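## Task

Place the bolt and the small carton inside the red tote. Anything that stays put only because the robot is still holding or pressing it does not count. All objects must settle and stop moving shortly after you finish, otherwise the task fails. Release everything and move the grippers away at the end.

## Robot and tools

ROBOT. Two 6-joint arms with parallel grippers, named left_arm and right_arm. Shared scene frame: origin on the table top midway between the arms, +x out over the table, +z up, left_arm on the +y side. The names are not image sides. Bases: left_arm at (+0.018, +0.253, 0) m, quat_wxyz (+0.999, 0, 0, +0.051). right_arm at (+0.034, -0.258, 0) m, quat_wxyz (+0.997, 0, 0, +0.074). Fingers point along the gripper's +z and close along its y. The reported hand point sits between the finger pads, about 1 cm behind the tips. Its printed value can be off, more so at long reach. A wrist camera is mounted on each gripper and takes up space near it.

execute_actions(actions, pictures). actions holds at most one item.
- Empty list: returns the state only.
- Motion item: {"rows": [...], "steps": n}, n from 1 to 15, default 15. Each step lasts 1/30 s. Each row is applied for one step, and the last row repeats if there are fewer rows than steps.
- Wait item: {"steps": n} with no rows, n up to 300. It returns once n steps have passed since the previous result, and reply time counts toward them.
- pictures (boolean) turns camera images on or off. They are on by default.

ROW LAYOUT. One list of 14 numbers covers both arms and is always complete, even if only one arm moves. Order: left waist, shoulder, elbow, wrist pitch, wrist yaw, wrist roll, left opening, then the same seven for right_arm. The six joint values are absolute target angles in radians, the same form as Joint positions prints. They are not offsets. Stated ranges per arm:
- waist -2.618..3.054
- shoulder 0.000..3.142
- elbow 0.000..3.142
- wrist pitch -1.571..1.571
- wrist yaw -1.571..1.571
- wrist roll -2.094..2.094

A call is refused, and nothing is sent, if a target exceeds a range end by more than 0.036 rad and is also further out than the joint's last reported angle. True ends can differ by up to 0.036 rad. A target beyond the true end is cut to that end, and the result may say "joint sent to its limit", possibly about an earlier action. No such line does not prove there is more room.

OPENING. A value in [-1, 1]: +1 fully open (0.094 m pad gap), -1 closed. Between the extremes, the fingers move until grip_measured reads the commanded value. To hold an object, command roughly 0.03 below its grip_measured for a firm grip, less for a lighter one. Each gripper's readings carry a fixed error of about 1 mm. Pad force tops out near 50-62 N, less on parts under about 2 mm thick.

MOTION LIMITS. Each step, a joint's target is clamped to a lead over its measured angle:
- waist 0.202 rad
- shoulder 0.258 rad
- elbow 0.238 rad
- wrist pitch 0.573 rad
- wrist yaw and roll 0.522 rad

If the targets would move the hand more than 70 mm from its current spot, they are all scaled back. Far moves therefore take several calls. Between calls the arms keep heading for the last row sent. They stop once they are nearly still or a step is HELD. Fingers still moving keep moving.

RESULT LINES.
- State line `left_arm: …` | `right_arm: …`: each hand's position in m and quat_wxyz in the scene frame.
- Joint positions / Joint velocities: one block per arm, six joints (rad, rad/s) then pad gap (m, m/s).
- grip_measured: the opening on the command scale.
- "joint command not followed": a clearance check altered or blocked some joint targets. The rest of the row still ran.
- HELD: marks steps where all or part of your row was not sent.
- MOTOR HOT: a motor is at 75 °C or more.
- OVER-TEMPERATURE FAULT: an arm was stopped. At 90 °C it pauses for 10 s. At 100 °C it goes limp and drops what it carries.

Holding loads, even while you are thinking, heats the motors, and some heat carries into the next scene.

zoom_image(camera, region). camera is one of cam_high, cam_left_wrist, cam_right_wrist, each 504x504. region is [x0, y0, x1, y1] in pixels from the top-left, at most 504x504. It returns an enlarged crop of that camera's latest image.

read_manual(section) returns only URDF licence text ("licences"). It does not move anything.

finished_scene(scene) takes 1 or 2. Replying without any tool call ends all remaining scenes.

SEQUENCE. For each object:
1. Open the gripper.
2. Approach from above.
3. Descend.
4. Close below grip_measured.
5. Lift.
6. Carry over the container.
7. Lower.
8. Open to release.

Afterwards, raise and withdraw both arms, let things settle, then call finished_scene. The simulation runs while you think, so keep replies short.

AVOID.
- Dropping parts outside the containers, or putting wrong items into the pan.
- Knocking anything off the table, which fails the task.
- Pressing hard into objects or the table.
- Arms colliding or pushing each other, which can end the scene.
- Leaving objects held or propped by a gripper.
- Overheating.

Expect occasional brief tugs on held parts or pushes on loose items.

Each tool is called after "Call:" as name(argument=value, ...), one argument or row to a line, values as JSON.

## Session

Call:
execute_actions(
  actions=[],
)

Scene clock: 0.00 s of 5100.00 s.
left_arm: end_effector_position=(+0.5388, +0.1446, +0.1233) grip_measured=+1.000 end_effector_quat_wxyz=(+0.240, -0.401, +0.876, -0.117) | right_arm: end_effector_position=(+0.3136, -0.3424, +0.1276) grip_measured=+1.000 end_effector_quat_wxyz=(+0.005, -0.348, +0.938, +0.002)
Joint positions: left_arm=[-0.346  2.104  1.827 -0.765 -0.113 -1.072  0.094] | right_arm=[-0.45   1.643  1.379 -1.301 -0.01  -1.011  0.094]
Joint velocities: left_arm=[-0.007  0.007  0.002 -0.007  0.007 -0.051  0.   ] | right_arm=[-0.002  0.017 -0.007 -0.007  0.007 -0.022  0.   ]
Motor temperatures (°C, as the motors report them): left_arm=[23 24 26 25 25 25] | right_arm=[27 26 28 24 25 26]

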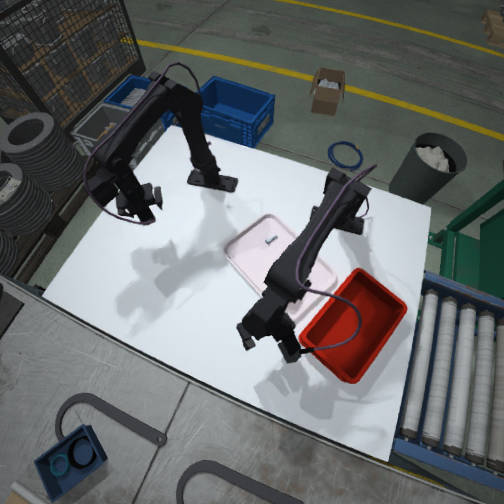

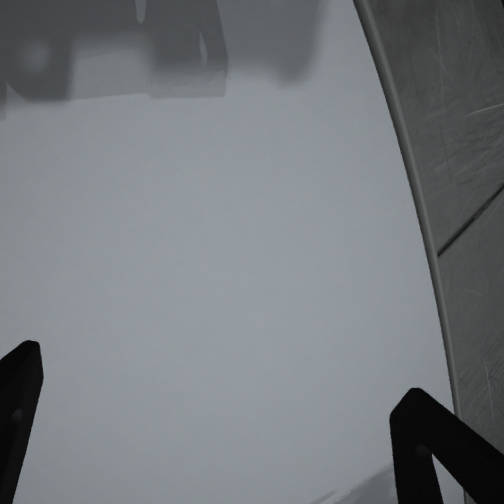

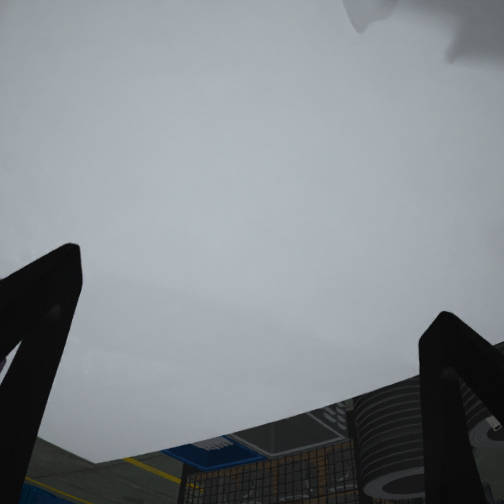

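Call:
execute_actions(
  actions=[
    {"rows":[[-0.346,1.5,1.45,-1.2,0,-0.5,0.3,-0.7,1.3,1.2,-1.301,0,-1.011,1]]},
  ],
  pictures=false,
)

Call:
execute_actions(
  actions=[
    {"rows":[[-0.937,1.48,1.3,-1.37,0,-0.2,0.3,-0.7,1.3,1.2,-1.301,0,-1.011,1]]},
  ],
  pictures=false,
)

Call:
execute_actions(
  actions=[
    {"rows":[[-0.937,1.55,1.04,-1.05,0,-0.2,0.3,-0.7,1.3,1.2,-1.301,0,-1.011,1]]},
  ],
  pictures=false,
)

Call:
execute_actions(
  actions=[
    {"steps":10},
  ],
)

Scene clock: 7.87 s of 5100.00 s.
left_arm: end_effector_position=(+0.3444, +0.1748, +0.2039) grip_measured=+0.303 end_effector_quat_wxyz=(+0.177, -0.152, +0.970, -0.068) | right_arm: end_effector_position=(+0.2394, -0.3880, +0.1679) grip_measured=+1.000 end_effector_quat_wxyz=(+0.063, -0.223, +0.970, -0.069)
Joint positions: left_arm=[-0.346  1.48   1.452 -1.161 -0.013 -0.552  0.061] | right_arm=[-0.708  1.295  1.212 -1.3    0.01  -1.011  0.094]
Joint velocities: left_arm=[-0.007 -0.178  0.022 -0.168  0.022  0.3   -0.001] | right_arm=[-0.012  0.022  0.002 -0.037 -0.022 -0.095  0.   ]
Motor temperatures (°C, as the motors report them): left_arm=[23 26 26 26 25 25] | right_arm=[27 27 29 24 25 26]
Steps of this call (steps 1 to 90: nothing new was sent; then 4.37 s passed at rest; steps 91 to 105: all 15 steps of this action). Readings (joint positions):
91: left_arm=[-0.346 2.086 1.801 -0.771 -0.103 -1.024] | right_arm=[-0.470 1.615 1.348 -1.274 -0.020 -1.011]
92: left_arm=[-0.346 2.052 1.753 -0.803 -0.092 -0.968] | right_arm=[-0.513 1.565 1.297 -1.257 -0.023 -1.011]
94: left_arm=[-0.346 1.969 1.645 -0.883 -0.071 -0.868] | right_arm=[-0.637 1.442 1.224 -1.273 -0.012 -1.011]
98: left_arm=[-0.346 1.772 1.473 -1.040 -0.039 -0.704] | right_arm=[-0.713 1.288 1.212 -1.298 0.010 -1.011]
105: the state above

Scene clock: 8.37 s of 5100.00 s.
left_arm: end_effector_position=(+0.1885, +0.0592, +0.1425) grip_measured=+0.303 end_effector_quat_wxyz=(+0.006, +0.308, +0.951, -0.010) | right_arm: end_effector_position=(+0.2394, -0.3880, +0.1679) grip_measured=+1.000 end_effector_quat_wxyz=(+0.063, -0.223, +0.970, -0.069)
Joint positions: left_arm=[-0.947  1.497  1.292 -1.345  0.011 -0.219  0.061] | right_arm=[-0.708  1.295  1.212 -1.3    0.01  -1.011  0.094]
Joint velocities: left_arm=[ 0.046 -0.002 -0.012 -0.051 -0.037  0.11  -0.001] | right_arm=[-0.002 -0.012  0.002  0.007 -0.007 -0.037  0.   ]
Motor temperatures (°C, as the motors report them): left_arm=[23 26 26 26 25 25] | right_arm=[27 27 29 24 25 26]
Steps of this call (steps 1 to 15: all 15 steps of this action). Readings (joint positions):
1: left_arm=[-0.364 1.474 1.439 -1.168 -0.021 -0.509] | right_arm=[-0.708 1.295 1.212 -1.300 0.010 -1.011]
2: left_arm=[-0.402 1.472 1.413 -1.185 -0.024 -0.463] | right_arm=[-0.708 1.295 1.212 -1.300 0.010 -1.011]
4: left_arm=[-0.521 1.476 1.350 -1.231 -0.021 -0.380] | right_arm=[-0.708 1.295 1.212 -1.300 0.010 -1.011]
8: left_arm=[-0.818 1.496 1.292 -1.307 -0.009 -0.277] | right_arm=[-0.708 1.295 1.212 -1.300 0.010 -1.011]
15: the state above

Scene clock: 8.87 s of 5100.00 s.
left_arm: end_effector_position=(+0.1806, +0.0687, +0.0568) grip_measured=+0.303 end_effector_quat_wxyz=(-0.028, +0.314, +0.949, +0.010) | right_arm: end_effector_position=(+0.2394, -0.3880, +0.1679) grip_measured=+1.000 end_effector_quat_wxyz=(+0.063, -0.223, +0.970, -0.069)
Joint positions: left_arm=[-0.947  1.572  1.018 -1.076  0.01  -0.206  0.061] | right_arm=[-0.708  1.295  1.212 -1.3    0.01  -1.011  0.094]
Joint velocities: left_arm=[ 0.017 -0.022 -0.007  0.037  0.037  0.051 -0.001] | right_arm=[-0.007 -0.012 -0.012  0.051 -0.022 -0.022  0.   ]
Motor temperatures (°C, as the motors report them): left_arm=[23 26 26 26 25 25] | right_arm=[27 27 29 24 25 26]
Steps of this call (steps 1 to 15: all 15 steps of this action). Readings (joint positions):
1: left_arm=[-0.947 1.494 1.256 -1.299 0.011 -0.216] | right_arm=[-0.708 1.295 1.212 -1.300 0.010 -1.011]
2: left_arm=[-0.947 1.492 1.196 -1.238 0.010 -0.214] | right_arm=[-0.708 1.295 1.212 -1.300 0.010 -1.011]
4: left_arm=[-0.947 1.526 1.087 -1.171 0.010 -0.211] | right_arm=[-0.708 1.295 1.212 -1.300 0.010 -1.011]
8: left_arm=[-0.947 1.573 1.018 -1.125 0.010 -0.208] | right_arm=[-0.708 1.295 1.212 -1.300 0.010 -1.011]
15: the state above

Scene clock: 9.20 s of 5100.00 s.
left_arm: end_effector_position=(+0.1820, +0.0670, +0.0567) grip_measured=+0.303 end_effector_quat_wxyz=(-0.024, +0.314, +0.949, +0.008) | right_arm: end_effector_position=(+0.2394, -0.3880, +0.1679) grip_measured=+1.000 end_effector_quat_wxyz=(+0.063, -0.223, +0.970, -0.069)
Joint positions: left_arm=[-0.947  1.572  1.018 -1.067  0.01  -0.205  0.061] | right_arm=[-0.708  1.295  1.212 -1.3    0.01  -1.011  0.094]
Joint velocities: left_arm=[-0.012 -0.012 -0.007  0.007  0.007 -0.022 -0.   ] | right_arm=[ 0.007 -0.012  0.002 -0.066  0.007 -0.007  0.   ]
Motor temperatures (°C, as the motors report them): left_arm=[23 26 26 26 25 25] | right_arm=[27 27 29 24 25 26]
Steps of this call (steps 1 to 10: the robot went on to your last target). Readings (joint positions):
1: left_arm=[-0.947 1.572 1.018 -1.074 0.010 -0.205] | right_arm=[-0.708 1.295 1.212 -1.300 0.010 -1.011]
2: left_arm=[-0.947 1.572 1.018 -1.072 0.010 -0.205] | right_arm=[-0.708 1.295 1.212 -1.300 0.010 -1.011]
4: left_arm=[-0.947 1.572 1.018 -1.070 0.010 -0.205] | right_arm=[-0.708 1.295 1.212 -1.300 0.010 -1.011]
8: left_arm=[-0.947 1.572 1.018 -1.068 0.010 -0.205] | right_arm=[-0.708 1.295 1.212 -1.300 0.010 -1.011]
10: the state above

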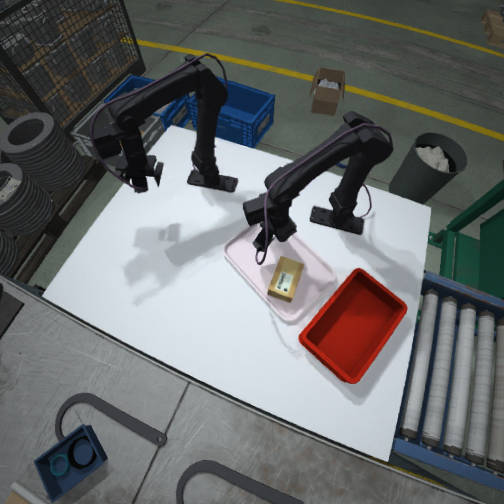

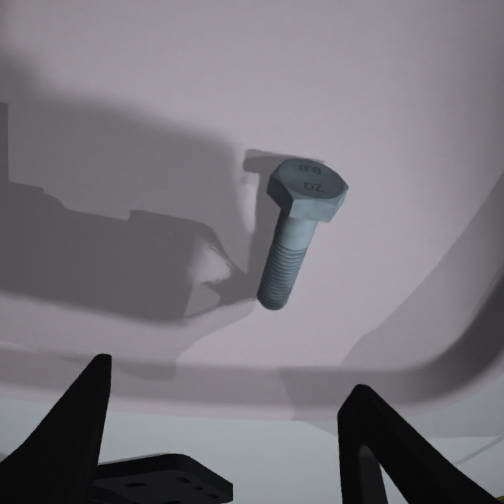

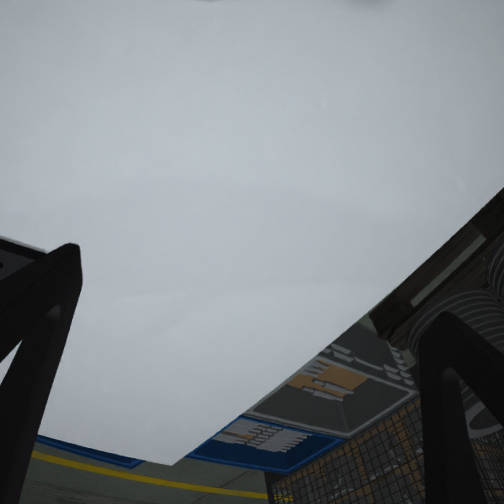

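Call:
execute_actions(
  actions=[
    {"rows":[[-0.99,1.615,0.975,-0.9,0,0,0,-0.7,1.3,1.2,-1.301,0,-1.011,1]]},
  ],
  pictures=false,
)

Call:
execute_actions(
  actions=[
    {"steps":8},
  ],
)

Scene clock: 13.97 s of 5100.00 s.
left_arm: end_effector_position=(+0.1879, +0.0469, +0.0362) grip_measured=+0.003 end_effector_quat_wxyz=(+0.003, +0.421, +0.907, -0.006) | right_arm: end_effector_position=(+0.2394, -0.3880, +0.1679) grip_measured=+1.000 end_effector_quat_wxyz=(+0.063, -0.223, +0.970, -0.069)
Joint positions: left_arm=[-0.982  1.615  0.977 -0.922  0.007 -0.012  0.047] | right_arm=[-0.708  1.295  1.212 -1.3    0.01  -1.011  0.094]
Joint velocities: left_arm=[-0.012 -0.012 -0.017  0.007  0.022  0.007 -0.   ] | right_arm=[ 0.007  0.002 -0.007  0.022 -0.007 -0.051  0.   ]
Motor temperatures (°C, as the motors report them): left_arm=[23 26 27 25 25 25] | right_arm=[27 26 29 24 25 26]
Steps of this call (steps 1 to 15: the robot went on to your last target; steps 16 to 90: nothing new was sent; then 1.27 s passed at rest; steps 91 to 105: all 15 steps of this action). Readings (joint positions):
91: left_arm=[-0.951 1.574 1.011 -1.048 0.008 -0.173] | right_arm=[-0.708 1.295 1.212 -1.300 0.010 -1.011]
92: left_arm=[-0.959 1.580 1.003 -1.021 0.007 -0.139] | right_arm=[-0.708 1.295 1.212 -1.300 0.010 -1.011]
94: left_arm=[-0.976 1.600 0.989 -0.980 0.007 -0.090] | right_arm=[-0.708 1.295 1.212 -1.300 0.010 -1.011]
98: left_arm=[-0.982 1.615 0.977 -0.944 0.007 -0.039] | right_arm=[-0.708 1.295 1.212 -1.300 0.010 -1.011]
105: the state above

Scene clock: 14.23 s of 5100.00 s.
left_arm: end_effector_position=(+0.1885, +0.0462, +0.0362) grip_measured=+0.003 end_effector_quat_wxyz=(+0.005, +0.423, +0.906, -0.006) | right_arm: end_effector_position=(+0.2394, -0.3880, +0.1679) grip_measured=+1.000 end_effector_quat_wxyz=(+0.063, -0.223, +0.970, -0.069)
Joint positions: left_arm=[-0.982  1.615  0.977 -0.918  0.007 -0.007  0.047] | right_arm=[-0.708  1.295  1.212 -1.3    0.01  -1.011  0.094]
Joint velocities: left_arm=[ 0.002  0.007 -0.007  0.007 -0.022  0.022 -0.001] | right_arm=[ 0.007 -0.002  0.002 -0.007  0.007 -0.066  0.   ]
Motor temperatures (°C, as the motors report them): left_arm=[23 26 27 25 25 25] | right_arm=[27 26 29 24 25 26]
Steps of this call (steps 1 to 8: the robot went on to your last target). Readings (joint positions):
1: left_arm=[-0.982 1.615 0.977 -0.921 0.007 -0.011] | right_arm=[-0.708 1.295 1.212 -1.300 0.010 -1.011]
2: left_arm=[-0.982 1.615 0.977 -0.920 0.007 -0.010] | right_arm=[-0.708 1.295 1.212 -1.300 0.010 -1.011]
4: left_arm=[-0.982 1.615 0.977 -0.919 0.007 -0.008] | right_arm=[-0.708 1.295 1.212 -1.300 0.010 -1.011]
8: the state above

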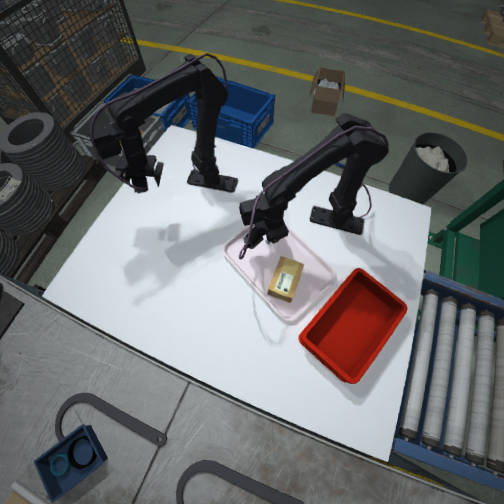

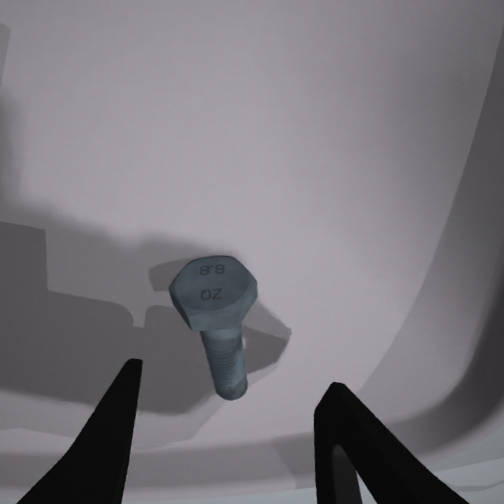

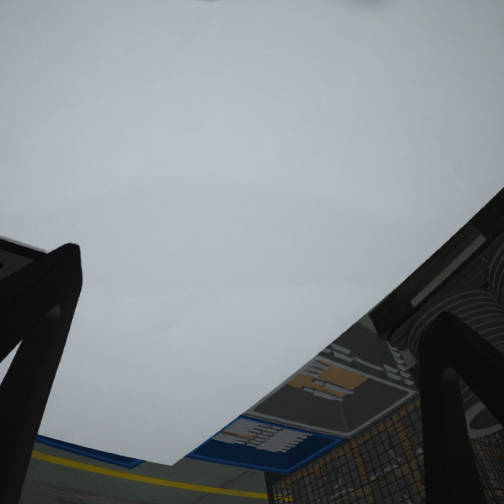

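Call:
execute_actions(
  actions=[
    {"rows":[[-0.965,1.632,0.9,-0.84,0,-0.08,0,-0.7,1.3,1.2,-1.301,0,-1.011,1]]},
  ],
)

Call:
execute_actions(
  actions=[
    {"rows":[[-0.965,1.632,0.9,-0.84,0,-0.08,-0.885,-0.7,1.3,1.2,-1.301,0,-1.011,1]]},
  ],
)

Scene clock: 19.60 s of 5100.00 s.
left_arm: end_effector_position=(+0.1808, +0.0584, +0.0176) grip_measured=+0.003 end_effector_quat_wxyz=(-0.011, +0.392, +0.920, +0.001) | right_arm: end_effector_position=(+0.2394, -0.3880, +0.1679) grip_measured=+1.000 end_effector_quat_wxyz=(+0.063, -0.223, +0.970, -0.069)
Joint positions: left_arm=[-0.975  1.626  0.907 -0.872  0.008 -0.067  0.047] | right_arm=[-0.708  1.295  1.212 -1.3    0.01  -1.011  0.094]
Joint velocities: left_arm=[ 0.012  0.002  0.007 -0.051  0.095 -0.022 -0.001] | right_arm=[-0.002  0.002 -0.002 -0.037 -0.037 -0.051  0.   ]
Motor temperatures (°C, as the motors report them): left_arm=[23 26 27 25 25 25] | right_arm=[27 26 29 24 25 26]
Steps of this call (steps 1 to 15: the robot went on to your last target; steps 16 to 90: nothing new was sent; then 1.87 s passed at rest; steps 91 to 105: all 15 steps of this action). Readings (joint positions):
91: left_arm=[-0.982 1.615 0.966 -0.903 0.007 -0.017] | right_arm=[-0.708 1.295 1.212 -1.300 0.010 -1.011]
92: left_arm=[-0.980 1.615 0.950 -0.887 0.007 -0.028] | right_arm=[-0.708 1.295 1.212 -1.300 0.010 -1.011]
94: left_arm=[-0.977 1.623 0.918 -0.875 0.007 -0.045] | right_arm=[-0.708 1.295 1.212 -1.300 0.010 -1.011]
98: left_arm=[-0.975 1.626 0.907 -0.872 0.008 -0.061] | right_arm=[-0.708 1.295 1.212 -1.300 0.010 -1.011]
105: the state above

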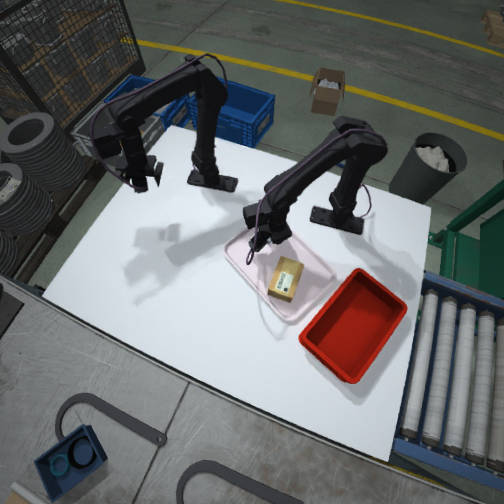

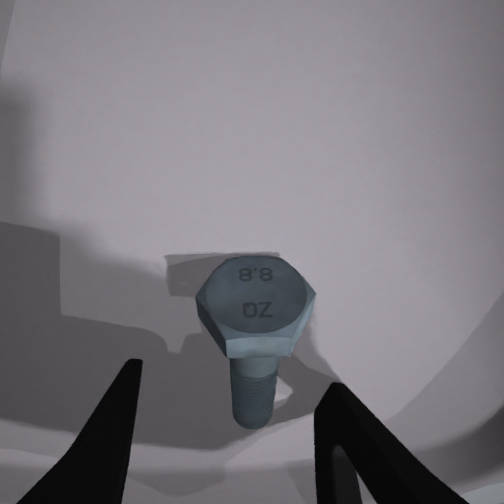

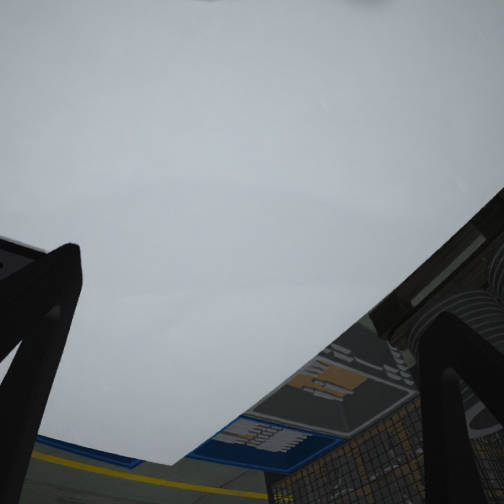

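Scene clock: 20.10 s of 5100.00 s.
left_arm: end_effector_position=(+0.1806, +0.0571, +0.0176) grip_measured=-0.860 end_effector_quat_wxyz=(-0.010, +0.389, +0.921, -0.002) | right_arm: end_effector_position=(+0.2394, -0.3880, +0.1679) grip_measured=+1.000 end_effector_quat_wxyz=(+0.063, -0.223, +0.970, -0.069)
Joint positions: left_arm=[-0.975  1.626  0.907 -0.868  0.014 -0.074  0.007] | right_arm=[-0.708  1.295  1.212 -1.3    0.01  -1.011  0.094]
Joint velocities: left_arm=[-0.007 -0.002 -0.002  0.081 -0.037  0.022  0.   ] | right_arm=[-0.002 -0.002 -0.012 -0.037  0.007 -0.051  0.   ]
Motor temperatures (°C, as the motors report them): left_arm=[23 26 27 25 25 25] | right_arm=[27 26 29 24 25 26]
Steps of this call (steps 1 to 15: all 15 steps of this action). Readings (joint positions):
1: left_arm=[-0.975 1.626 0.907 -0.872 0.012 -0.068] | right_arm=[-0.708 1.295 1.212 -1.300 0.010 -1.011]
2: left_arm=[-0.975 1.626 0.907 -0.870 0.014 -0.069] | right_arm=[-0.708 1.295 1.212 -1.300 0.010 -1.011]
4: left_arm=[-0.975 1.626 0.907 -0.869 0.014 -0.071] | right_arm=[-0.708 1.295 1.212 -1.300 0.010 -1.011]
8: left_arm=[-0.975 1.626 0.907 -0.868 0.014 -0.073] | right_arm=[-0.708 1.295 1.212 -1.300 0.010 -1.011]
15: the state above

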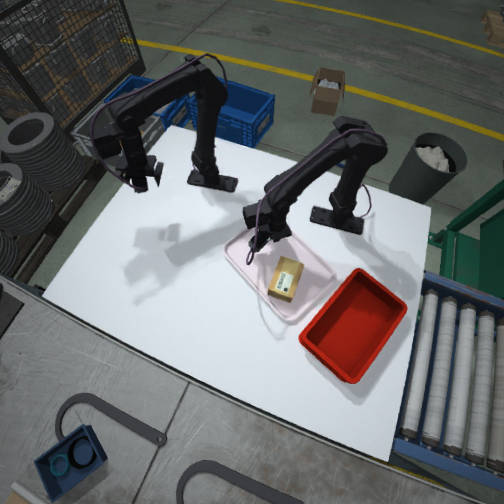

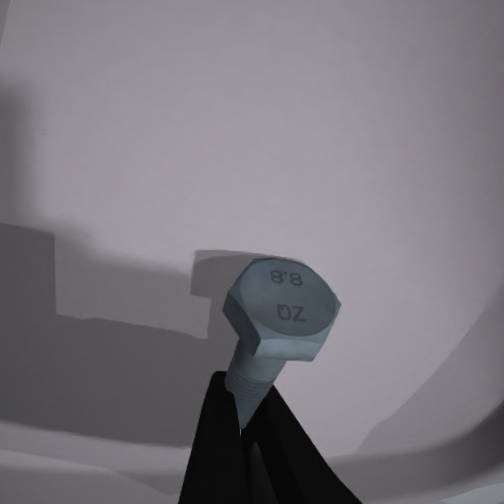

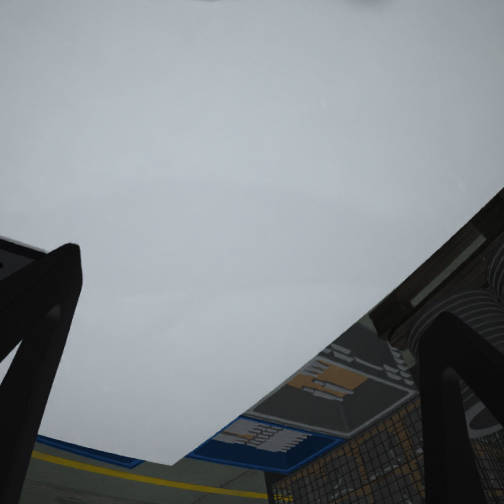

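Call:
execute_actions(
  actions=[
    {"rows":[[-0.965,1.4,1.33,-1.45,0,-0.08,-0.9,-0.7,1.3,1.2,-1.301,0,-1.011,1]]},
  ],
  pictures=false,
)

Call:
execute_actions(
  actions=[
    {"rows":[[0.24,1.86,1.86,-1.5,0,0,-0.9,-0.7,1.3,1.2,-1.301,0,-1.011,1]]},
  ],
  pictures=false,
)

Call:
execute_actions(
  actions=[
    {"steps":22},
  ],
)

Scene clock: 26.07 s of 5100.00 s.
left_arm: end_effector_position=(+0.1772, +0.0618, +0.1751) grip_measured=-0.860 end_effector_quat_wxyz=(+0.044, +0.388, +0.920, -0.029) | right_arm: end_effector_position=(+0.2394, -0.3880, +0.1679) grip_measured=+1.000 end_effector_quat_wxyz=(+0.063, -0.223, +0.970, -0.069)
Joint positions: left_arm=[-0.975  1.396  1.33  -1.4    0.011 -0.074  0.007] | right_arm=[-0.708  1.295  1.212 -1.3    0.01  -1.011  0.094]
Joint velocities: left_arm=[ 0.017 -0.007 -0.012 -0.315  0.007 -0.022 -0.001] | right_arm=[-0.002 -0.007 -0.027  0.007 -0.022  0.007  0.   ]
Motor temperatures (°C, as the motors report them): left_arm=[23 26 27 25 25 25] | right_arm=[27 26 29 25 25 26]
Steps of this call (steps 1 to 15: the robot went on to your last target; steps 16 to 90: nothing new was sent; then 2.47 s passed at rest; steps 91 to 105: all 15 steps of this action). Readings (joint positions):
91: left_arm=[-0.975 1.617 0.926 -0.914 0.014 -0.074] | right_arm=[-0.708 1.295 1.212 -1.300 0.010 -1.011]
92: left_arm=[-0.975 1.598 0.956 -0.985 0.014 -0.074] | right_arm=[-0.708 1.295 1.212 -1.300 0.010 -1.011]
94: left_arm=[-0.975 1.539 1.038 -1.106 0.014 -0.074] | right_arm=[-0.708 1.295 1.212 -1.300 0.010 -1.011]
98: left_arm=[-0.975 1.444 1.267 -1.275 0.013 -0.074] | right_arm=[-0.708 1.295 1.212 -1.300 0.010 -1.011]
105: the state above

Scene clock: 26.57 s of 5100.00 s.
left_arm: end_effector_position=(+0.3833, +0.2530, +0.1631) grip_measured=-0.861 end_effector_quat_wxyz=(+0.023, -0.006, +1.000, -0.007) | right_arm: end_effector_position=(+0.2394, -0.3880, +0.1679) grip_measured=+1.000 end_effector_quat_wxyz=(+0.063, -0.223, +0.970, -0.069)
Joint positions: left_arm=[-0.097  1.898  1.827 -1.454  0.014 -0.008  0.007] | right_arm=[-0.708  1.295  1.212 -1.3    0.01  -1.011  0.094]
Joint velocities: left_arm=[ 1.902 -0.007  0.085  0.125 -0.037  0.095  0.   ] | right_arm=[ 0.017 -0.007 -0.022 -0.007 -0.007 -0.007  0.   ]
Motor temperatures (°C, as the motors report them): left_arm=[23 26 27 25 25 25] | right_arm=[27 26 29 25 25 26]
Steps of this call (steps 1 to 15: all 15 steps of this action). Readings (joint positions):
1: left_arm=[-0.949 1.434 1.373 -1.450 0.023 -0.061] | right_arm=[-0.708 1.295 1.212 -1.300 0.010 -1.011]
2: left_arm=[-0.897 1.498 1.449 -1.489 0.026 -0.051] | right_arm=[-0.708 1.295 1.212 -1.300 0.010 -1.011]
4: left_arm=[-0.787 1.644 1.595 -1.488 0.024 -0.037] | right_arm=[-0.708 1.295 1.212 -1.300 0.010 -1.011]
8: left_arm=[-0.563 1.865 1.797 -1.458 0.024 -0.019] | right_arm=[-0.708 1.295 1.212 -1.300 0.010 -1.011]
15: the state above

Scene clock: 27.30 s of 5100.00 s.
left_arm: end_effector_position=(+0.3540, +0.3751, +0.1636) grip_measured=-0.861 end_effector_quat_wxyz=(+0.008, -0.174, +0.985, +0.004) | right_arm: end_effector_position=(+0.2394, -0.3880, +0.1679) grip_measured=+1.000 end_effector_quat_wxyz=(+0.063, -0.223, +0.970, -0.069)
Joint positions: left_arm=[ 0.243  1.898  1.83  -1.487 -0.005 -0.005  0.007] | right_arm=[-0.708  1.295  1.212 -1.3    0.01  -1.011  0.094]
Joint velocities: left_arm=[-0.007 -0.012  0.002  0.066 -0.022  0.022 -0.001] | right_arm=[-0.012  0.007 -0.002 -0.007 -0.11  -0.007  0.   ]
Motor temperatures (°C, as the motors report them): left_arm=[23 26 27 25 25 25] | right_arm=[27 26 29 25 25 26]
Steps of this call (steps 1 to 22: the robot went on to your last target). Readings (joint positions):
1: left_arm=[-0.028 1.898 1.829 -1.454 0.013 -0.008] | right_arm=[-0.708 1.295 1.212 -1.300 0.010 -1.011]
2: left_arm=[0.040 1.898 1.830 -1.454 0.011 -0.007] | right_arm=[-0.708 1.295 1.212 -1.300 0.010 -1.011]
4: left_arm=[0.173 1.898 1.830 -1.454 0.007 -0.007] | right_arm=[-0.708 1.295 1.212 -1.300 0.010 -1.011]
8: left_arm=[0.286 1.898 1.830 -1.470 -0.015 -0.007] | right_arm=[-0.708 1.295 1.212 -1.300 0.010 -1.011]
22: the state above

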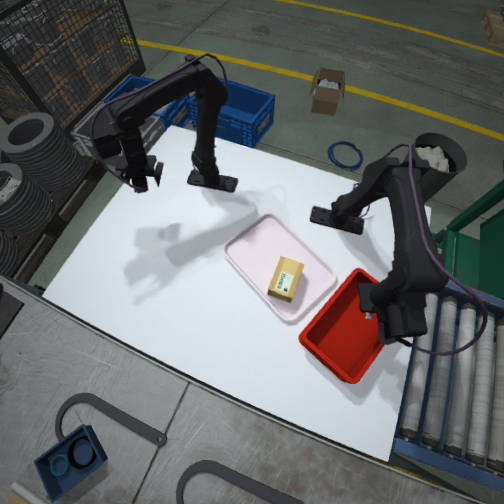

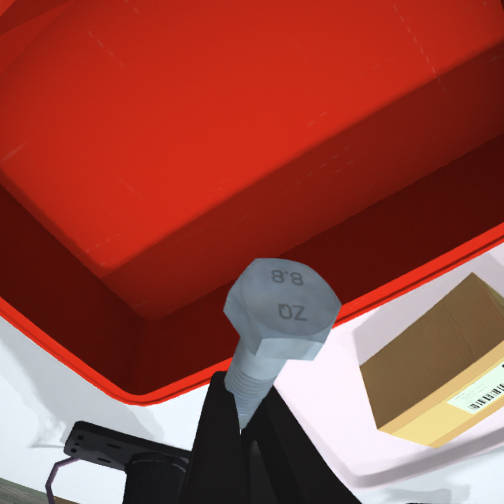

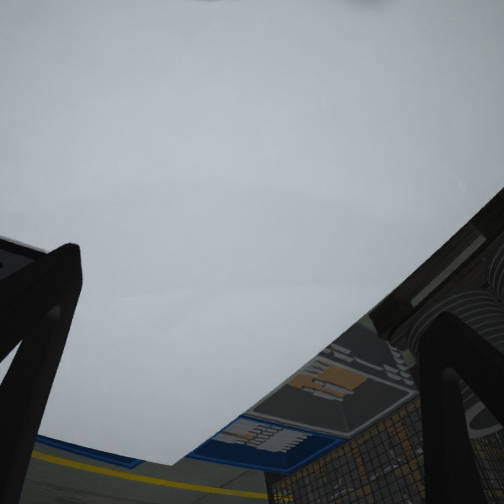

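Call:
execute_actions(
  actions=[
    {"rows":[[0.33,1.985,1.525,-1.06,0,0,-0.9,-0.7,1.3,1.2,-1.301,0,-1.011,1]]},
  ],
)

Call:
execute_actions(
  actions=[
    {"rows":[[0.33,1.985,1.525,-1.06,0,0,-0.2,-0.7,1.3,1.2,-1.301,0,-1.011,1]],"steps":10},
  ],
  pictures=false,
)

Call:
execute_actions(
  actions=[
    {"rows":[[0.33,1.84,1.84,-1.5,0,0,-0.2,-0.7,1.3,1.2,-1.301,0,-1.011,1]]},
  ],
  pictures=false,
)

Call:
execute_actions(
  actions=[
    {"rows":[[-0.33,1.7,1.66,-1.5,0,-0.22,1,-0.7,1.3,1.2,-1.301,0,-1.011,1]]},
  ],
  pictures=false,
)

Call:
execute_actions(
  actions=[
    {"rows":[[-0.33,1.78,1.56,-1.32,0,-0.22,1,-0.7,1.3,1.2,-1.301,0,-1.011,1]]},
  ],
)

Scene clock: 37.93 s of 5100.00 s.
left_arm: end_effector_position=(+0.3542, +0.4068, +0.0446) grip_measured=-0.861 end_effector_quat_wxyz=(-0.012, -0.212, +0.977, -0.004) | right_arm: end_effector_position=(+0.2394, -0.3880, +0.1679) grip_measured=+1.000 end_effector_quat_wxyz=(+0.063, -0.223, +0.970, -0.069)
Joint positions: left_arm=[ 0.327  2.01   1.51  -1.097  0.002  0.002  0.007] | right_arm=[-0.708  1.295  1.212 -1.3    0.01  -1.011  0.094]
Joint velocities: left_arm=[ 0.007 -0.002  0.012  0.198  0.037  0.007  0.001] | right_arm=[-0.002  0.002 -0.012 -0.125 -0.022 -0.081  0.   ]
Motor temperatures (°C, as the motors report them): left_arm=[23 28 27 25 25 25] | right_arm=[27 26 29 25 25 26]
Steps of this call (steps 1 to 15: the robot went on to your last target; steps 16 to 90: nothing new was sent; then 7.13 s passed at rest; steps 91 to 105: all 15 steps of this action). Readings (joint positions):
91: left_arm=[0.247 1.897 1.802 -1.447 -0.002 -0.005] | right_arm=[-0.708 1.295 1.212 -1.300 0.010 -1.011]
92: left_arm=[0.256 1.895 1.759 -1.393 -0.001 -0.005] | right_arm=[-0.708 1.295 1.212 -1.300 0.010 -1.011]
94: left_arm=[0.284 1.917 1.654 -1.291 -0.001 -0.005] | right_arm=[-0.708 1.295 1.212 -1.300 0.010 -1.011]
98: left_arm=[0.326 2.008 1.521 -1.171 0.001 0.002] | right_arm=[-0.708 1.295 1.212 -1.300 0.010 -1.011]
105: the state above

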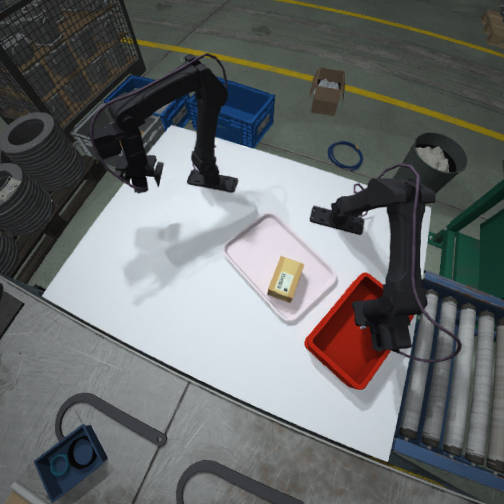

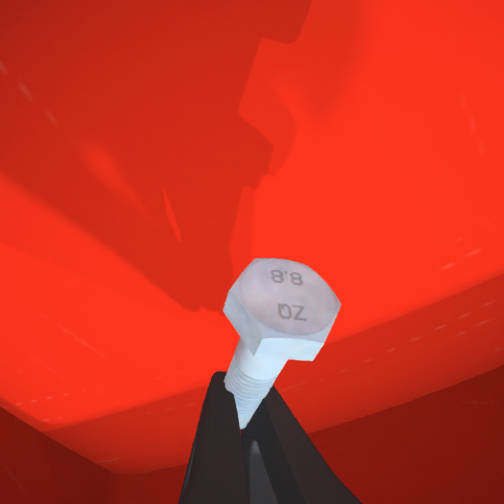

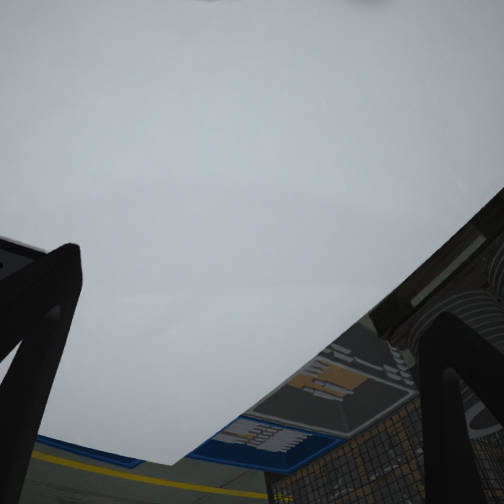

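Scene clock: 38.27 s of 5100.00 s.
left_arm: end_effector_position=(+0.3583, +0.4087, +0.0445) grip_measured=-0.203 end_effector_quat_wxyz=(-0.003, -0.212, +0.977, -0.002) | right_arm: end_effector_position=(+0.2394, -0.3880, +0.1679) grip_measured=+1.000 end_effector_quat_wxyz=(+0.063, -0.223, +0.970, -0.069)
Joint positions: left_arm=[ 0.327  2.01   1.51  -1.079  0.002  0.002  0.037] | right_arm=[-0.708  1.295  1.212 -1.3    0.01  -1.011  0.094]
Joint velocities: left_arm=[-0.012  0.012 -0.002 -0.022  0.051 -0.022 -0.001] | right_arm=[ 0.012 -0.002  0.002 -0.037 -0.022  0.037  0.   ]
Motor temperatures (°C, as the motors report them): left_arm=[23 28 27 25 25 25] | right_arm=[27 26 29 25 25 26]
Steps of this call (steps 1 to 10: all 10 steps of this action). Readings (joint positions):
1: left_arm=[0.327 2.010 1.510 -1.093 0.002 0.002] | right_arm=[-0.708 1.295 1.212 -1.300 0.010 -1.011]
2: left_arm=[0.327 2.010 1.510 -1.089 0.002 0.002] | right_arm=[-0.708 1.295 1.212 -1.300 0.010 -1.011]
4: left_arm=[0.327 2.010 1.510 -1.085 0.002 0.002] | right_arm=[-0.708 1.295 1.212 -1.300 0.010 -1.011]
8: left_arm=[0.327 2.010 1.510 -1.080 0.002 0.002] | right_arm=[-0.708 1.295 1.212 -1.300 0.010 -1.011]
10: the state above

Scene clock: 38.77 s of 5100.00 s.
left_arm: end_effector_position=(+0.3467, +0.4034, +0.1879) grip_measured=-0.203 end_effector_quat_wxyz=(+0.056, -0.211, +0.976, +0.011) | right_arm: end_effector_position=(+0.2394, -0.3880, +0.1679) grip_measured=+1.000 end_effector_quat_wxyz=(+0.063, -0.223, +0.970, -0.069)
Joint positions: left_arm=[ 0.327  1.832  1.837 -1.46   0.002  0.002  0.037] | right_arm=[-0.708  1.295  1.212 -1.3    0.01  -1.011  0.094]
Joint velocities: left_arm=[ 0.012  0.1   -0.012 -0.286 -0.051 -0.007 -0.   ] | right_arm=[-0.002 -0.007  0.002 -0.051 -0.007 -0.022  0.   ]
Motor temperatures (°C, as the motors report them): left_arm=[23 28 27 25 25 25] | right_arm=[27 26 29 25 25 26]
Steps of this call (steps 1 to 15: all 15 steps of this action). Readings (joint positions):
1: left_arm=[0.327 2.007 1.529 -1.113 0.002 0.002] | right_arm=[-0.708 1.295 1.212 -1.300 0.010 -1.011]
2: left_arm=[0.327 2.004 1.557 -1.162 0.002 0.002] | right_arm=[-0.708 1.295 1.212 -1.300 0.010 -1.011]
4: left_arm=[0.327 1.978 1.629 -1.240 0.002 0.002] | right_arm=[-0.708 1.295 1.212 -1.300 0.010 -1.011]
8: left_arm=[0.327 1.897 1.785 -1.355 0.002 0.002] | right_arm=[-0.708 1.295 1.212 -1.300 0.010 -1.011]
15: the state above

Scene clock: 39.27 s of 5100.00 s.
left_arm: end_effector_position=(+0.3239, +0.1714, +0.1740) grip_measured=+1.000 end_effector_quat_wxyz=(+0.008, +0.025, +1.000, -0.011) | right_arm: end_effector_position=(+0.2394, -0.3880, +0.1679) grip_measured=+1.000 end_effector_quat_wxyz=(+0.063, -0.223, +0.970, -0.069)
Joint positions: left_arm=[-0.356  1.732  1.664 -1.481  0.017 -0.204  0.094] | right_arm=[-0.708  1.295  1.212 -1.3    0.01  -1.011  0.094]
Joint velocities: left_arm=[ 0.212 -0.076  0.007 -0.037 -0.051 -0.154  0.   ] | right_arm=[ 0.022  0.007 -0.017  0.022 -0.007 -0.007  0.   ]
Motor temperatures (°C, as the motors report them): left_arm=[23 28 27 25 25 25] | right_arm=[27 26 29 25 25 26]
Steps of this call (steps 1 to 15: all 15 steps of this action). Readings (joint positions):
1: left_arm=[0.310 1.818 1.804 -1.446 -0.007 -0.030] | right_arm=[-0.708 1.295 1.212 -1.300 0.010 -1.011]
2: left_arm=[0.275 1.794 1.754 -1.444 -0.013 -0.064] | right_arm=[-0.708 1.295 1.212 -1.300 0.010 -1.011]
4: left_arm=[0.156 1.757 1.685 -1.467 -0.014 -0.118] | right_arm=[-0.708 1.295 1.212 -1.300 0.010 -1.011]
8: left_arm=[-0.142 1.742 1.664 -1.478 -0.008 -0.176] | right_arm=[-0.708 1.295 1.212 -1.300 0.010 -1.011]
15: the state above

Scene clock: 39.77 s of 5100.00 s.
left_arm: end_effector_position=(+0.3369, +0.1756, +0.1266) grip_measured=+1.000 end_effector_quat_wxyz=(-0.008, +0.010, +1.000, -0.004) | right_arm: end_effector_position=(+0.2394, -0.3880, +0.1679) grip_measured=+1.000 end_effector_quat_wxyz=(+0.063, -0.223, +0.970, -0.069)
Joint positions: left_arm=[-0.337  1.797  1.553 -1.341  0.011 -0.214  0.094] | right_arm=[-0.708  1.295  1.212 -1.3    0.01  -1.011  0.094]
Joint velocities: left_arm=[ 0.002 -0.002  0.002  0.037 -0.007 -0.022  0.   ] | right_arm=[-0.002  0.002 -0.002 -0.066  0.066  0.007  0.   ]
Motor temperatures (°C, as the motors report them): left_arm=[23 28 27 25 25 25] | right_arm=[27 26 29 25 25 26]
Steps of this call (steps 1 to 15: all 15 steps of this action). Readings (joint positions):
1: left_arm=[-0.348 1.732 1.648 -1.461 0.015 -0.206] | right_arm=[-0.708 1.295 1.212 -1.300 0.010 -1.011]
2: left_arm=[-0.343 1.733 1.626 -1.435 0.013 -0.208] | right_arm=[-0.708 1.295 1.212 -1.300 0.010 -1.011]
4: left_arm=[-0.337 1.757 1.586 -1.399 0.011 -0.210] | right_arm=[-0.708 1.295 1.212 -1.300 0.010 -1.011]
8: left_arm=[-0.337 1.796 1.553 -1.362 0.011 -0.213] | right_arm=[-0.708 1.295 1.212 -1.300 0.010 -1.011]
15: the state above

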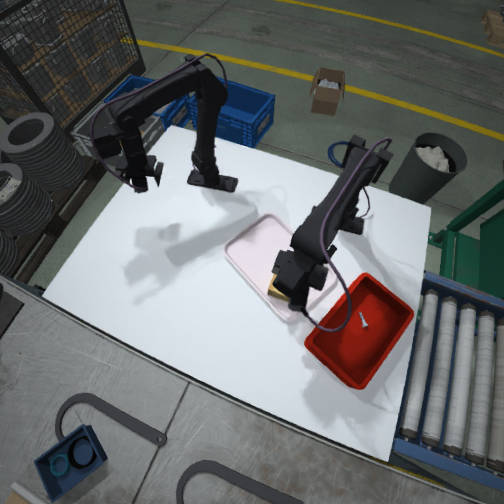

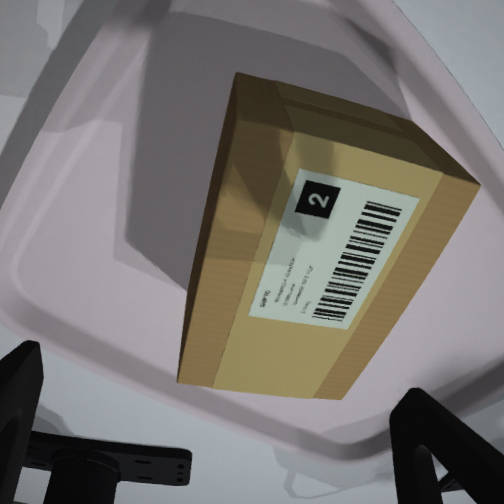

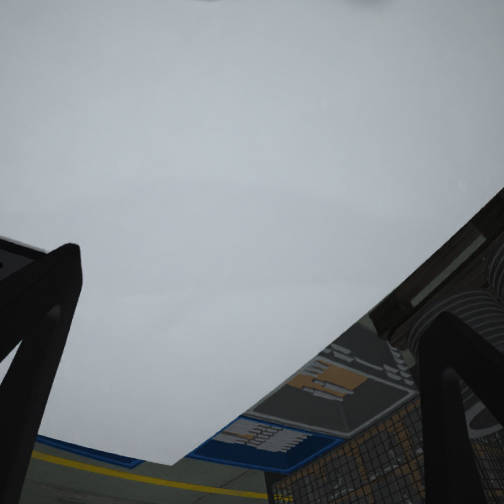

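Call:
execute_actions(
  actions=[
    {"rows":[[-0.41,1.83,1.52,-1.23,0,-0.05,1,-0.7,1.3,1.2,-1.301,0,-1.011,1]]},
  ],
  pictures=false,
)

Call:
execute_actions(
  actions=[
    {"steps":8},
  ],
)

Scene clock: 46.87 s of 5100.00 s.
left_arm: end_effector_position=(+0.3444, +0.1489, +0.1067) grip_measured=+1.000 end_effector_quat_wxyz=(+0.003, +0.124, +0.992, -0.003) | right_arm: end_effector_position=(+0.2394, -0.3880, +0.1679) grip_measured=+1.000 end_effector_quat_wxyz=(+0.063, -0.223, +0.970, -0.069)
Joint positions: left_arm=[-0.411  1.834  1.521 -1.25   0.004 -0.061  0.094] | right_arm=[-0.708  1.295  1.212 -1.3    0.01  -1.011  0.094]
Joint velocities: left_arm=[-0.002 -0.002  0.012  0.007 -0.051  0.007  0.   ] | right_arm=[-0.002  0.002 -0.007  0.007 -0.022  0.037  0.   ]
Motor temperatures (°C, as the motors report them): left_arm=[23 28 27 25 25 25] | right_arm=[27 26 29 25 25 26]
Steps of this call (steps 1 to 15: the robot went on to your last target; steps 16 to 90: nothing new was sent; then 3.60 s passed at rest; steps 91 to 105: all 15 steps of this action). Readings (joint positions):
91: left_arm=[-0.343 1.798 1.549 -1.327 0.006 -0.188] | right_arm=[-0.708 1.295 1.212 -1.300 0.010 -1.011]
92: left_arm=[-0.356 1.801 1.543 -1.311 0.004 -0.162] | right_arm=[-0.708 1.295 1.212 -1.300 0.010 -1.011]
94: left_arm=[-0.387 1.815 1.533 -1.286 0.004 -0.123] | right_arm=[-0.708 1.295 1.212 -1.300 0.010 -1.011]
98: left_arm=[-0.411 1.834 1.521 -1.261 0.004 -0.082] | right_arm=[-0.708 1.295 1.212 -1.300 0.010 -1.011]
105: the state above

Scene clock: 47.13 s of 5100.00 s.
left_arm: end_effector_position=(+0.3448, +0.1487, +0.1067) grip_measured=+1.000 end_effector_quat_wxyz=(+0.004, +0.126, +0.992, -0.003) | right_arm: end_effector_position=(+0.2394, -0.3880, +0.1679) grip_measured=+1.000 end_effector_quat_wxyz=(+0.063, -0.223, +0.970, -0.069)
Joint positions: left_arm=[-0.411  1.834  1.521 -1.248  0.004 -0.056  0.094] | right_arm=[-0.708  1.295  1.212 -1.3    0.01  -1.011  0.094]
Joint velocities: left_arm=[ 0.012 -0.002 -0.012  0.022  0.037  0.022  0.   ] | right_arm=[-0.012  0.002  0.007 -0.066 -0.066  0.007  0.   ]
Motor temperatures (°C, as the motors report them): left_arm=[23 28 27 25 25 25] | right_arm=[27 26 29 25 25 26]
Steps of this call (steps 1 to 8: the robot went on to your last target). Readings (joint positions):
1: left_arm=[-0.411 1.834 1.521 -1.249 0.004 -0.060] | right_arm=[-0.708 1.295 1.212 -1.300 0.010 -1.011]
2: left_arm=[-0.411 1.834 1.521 -1.249 0.004 -0.059] | right_arm=[-0.708 1.295 1.212 -1.300 0.010 -1.011]
4: left_arm=[-0.411 1.834 1.521 -1.248 0.004 -0.058] | right_arm=[-0.708 1.295 1.212 -1.300 0.010 -1.011]
8: the state above

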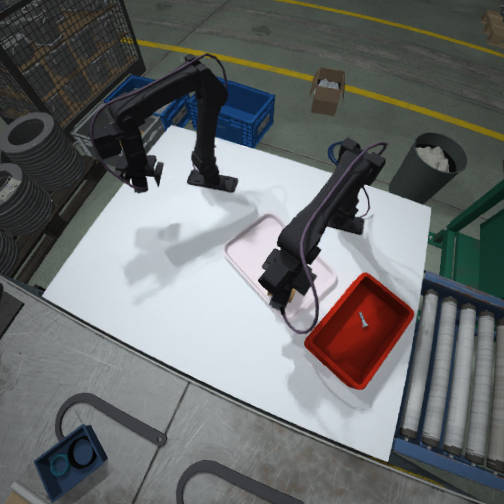

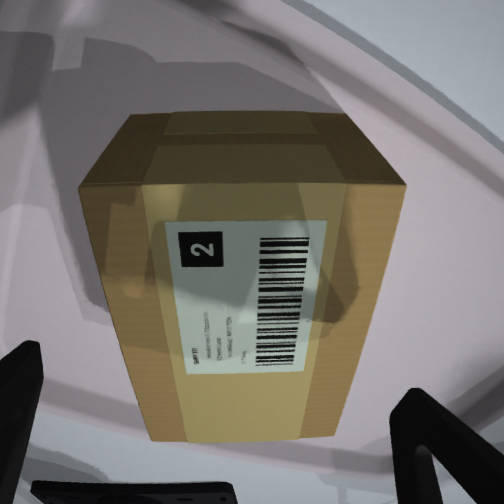

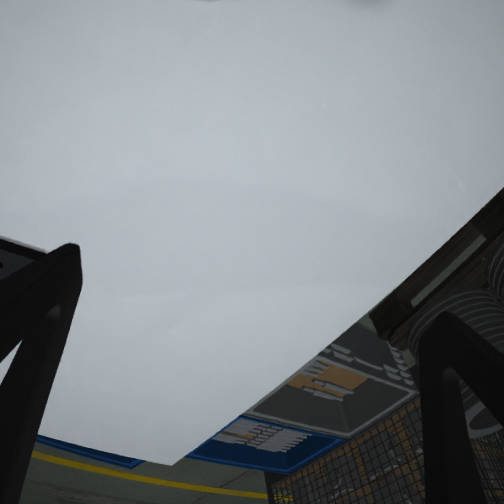

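Call:
execute_actions(
  actions=[
    {"rows":[[-0.425,1.83,1.31,-1.01,0,-0.05,1,-0.7,1.3,1.2,-1.301,0,-1.011,1]]},
  ],
)

Call:
execute_actions(
  actions=[
    {"rows":[[-0.425,1.83,1.31,-1.01,0,-0.05,0.3,-0.7,1.3,1.2,-1.301,0,-1.011,1]]},
  ],
)

Scene clock: 52.73 s of 5100.00 s.
left_arm: end_effector_position=(+0.3307, +0.1515, +0.0467) grip_measured=+1.000 end_effector_quat_wxyz=(-0.009, +0.128, +0.992, -0.002) | right_arm: end_effector_position=(+0.2394, -0.3880, +0.1679) grip_measured=+1.000 end_effector_quat_wxyz=(+0.063, -0.223, +0.970, -0.069)
Joint positions: left_arm=[-0.414  1.849  1.297 -1.035  0.007 -0.055  0.094] | right_arm=[-0.708  1.295  1.212 -1.3    0.01  -1.011  0.094]
Joint velocities: left_arm=[-0.012 -0.002  0.007  0.081  0.007 -0.007  0.   ] | right_arm=[-0.017  0.007  0.007 -0.051  0.022 -0.007  0.   ]
Motor temperatures (°C, as the motors report them): left_arm=[23 28 27 25 25 25] | right_arm=[27 26 29 25 25 26]
Steps of this call (steps 1 to 15: the robot went on to your last target; steps 16 to 90: nothing new was sent; then 2.10 s passed at rest; steps 91 to 105: all 15 steps of this action). Readings (joint positions):
91: left_arm=[-0.411 1.826 1.484 -1.201 0.004 -0.055] | right_arm=[-0.708 1.295 1.212 -1.300 0.010 -1.011]
92: left_arm=[-0.411 1.816 1.431 -1.151 0.004 -0.055] | right_arm=[-0.708 1.295 1.212 -1.300 0.010 -1.011]
94: left_arm=[-0.412 1.824 1.347 -1.106 0.007 -0.055] | right_arm=[-0.708 1.295 1.212 -1.300 0.010 -1.011]
98: left_arm=[-0.414 1.849 1.297 -1.074 0.007 -0.055] | right_arm=[-0.708 1.295 1.212 -1.300 0.010 -1.011]
105: the state above

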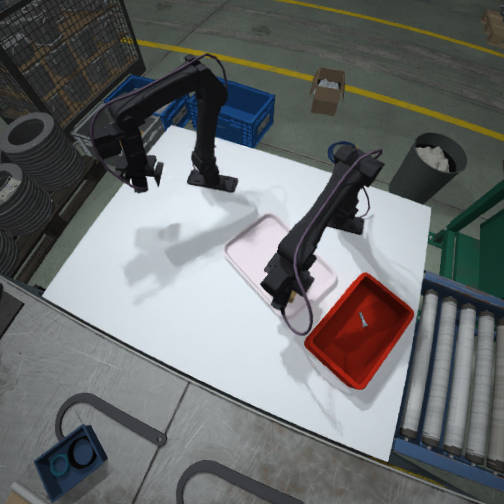

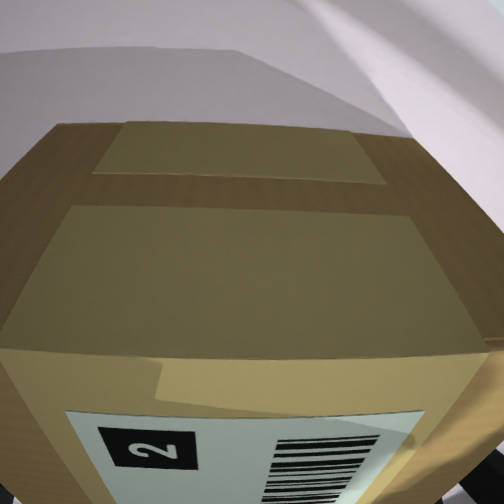

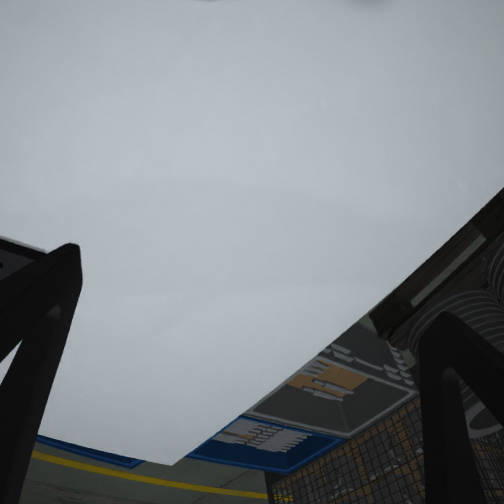

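Scene clock: 53.23 s of 5100.00 s.
left_arm: end_effector_position=(+0.3318, +0.1513, +0.0467) grip_measured=+0.763 end_effector_quat_wxyz=(-0.006, +0.129, +0.992, -0.002) | right_arm: end_effector_position=(+0.2394, -0.3880, +0.1679) grip_measured=+1.000 end_effector_quat_wxyz=(+0.063, -0.223, +0.970, -0.069)
Joint positions: left_arm=[-0.414  1.849  1.297 -1.031  0.006 -0.054  0.083] | right_arm=[-0.708  1.295  1.212 -1.3    0.01  -1.011  0.094]
Joint velocities: left_arm=[-0.002 -0.002  0.012  0.081 -0.037 -0.022 -0.   ] | right_arm=[ 0.007 -0.002 -0.012 -0.037  0.022  0.051  0.   ]
Motor temperatures (°C, as the motors report them): left_arm=[23 28 27 25 25 25] | right_arm=[27 26 29 25 25 26]
Steps of this call (steps 1 to 15: all 15 steps of this action). Readings (joint positions):
1: left_arm=[-0.414 1.849 1.297 -1.034 0.006 -0.055] | right_arm=[-0.708 1.295 1.212 -1.300 0.010 -1.011]
2: left_arm=[-0.414 1.849 1.297 -1.032 0.006 -0.054] | right_arm=[-0.708 1.295 1.212 -1.300 0.010 -1.011]
4: left_arm=[-0.414 1.849 1.297 -1.031 0.006 -0.054] | right_arm=[-0.708 1.295 1.212 -1.300 0.010 -1.011]
8: left_arm=[-0.414 1.849 1.297 -1.031 0.006 -0.054] | right_arm=[-0.708 1.295 1.212 -1.300 0.010 -1.011]
15: the state above

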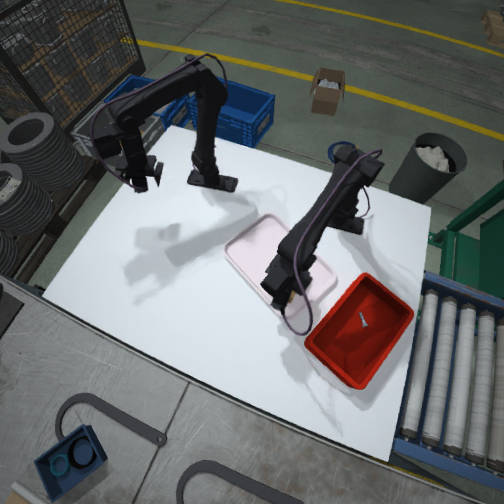

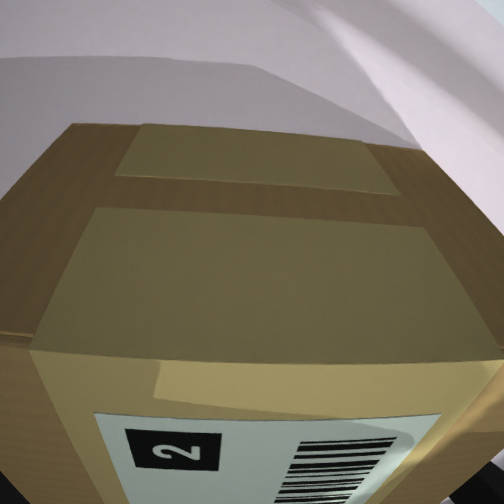

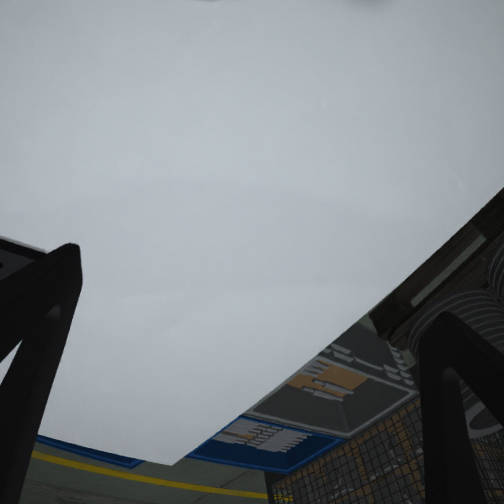

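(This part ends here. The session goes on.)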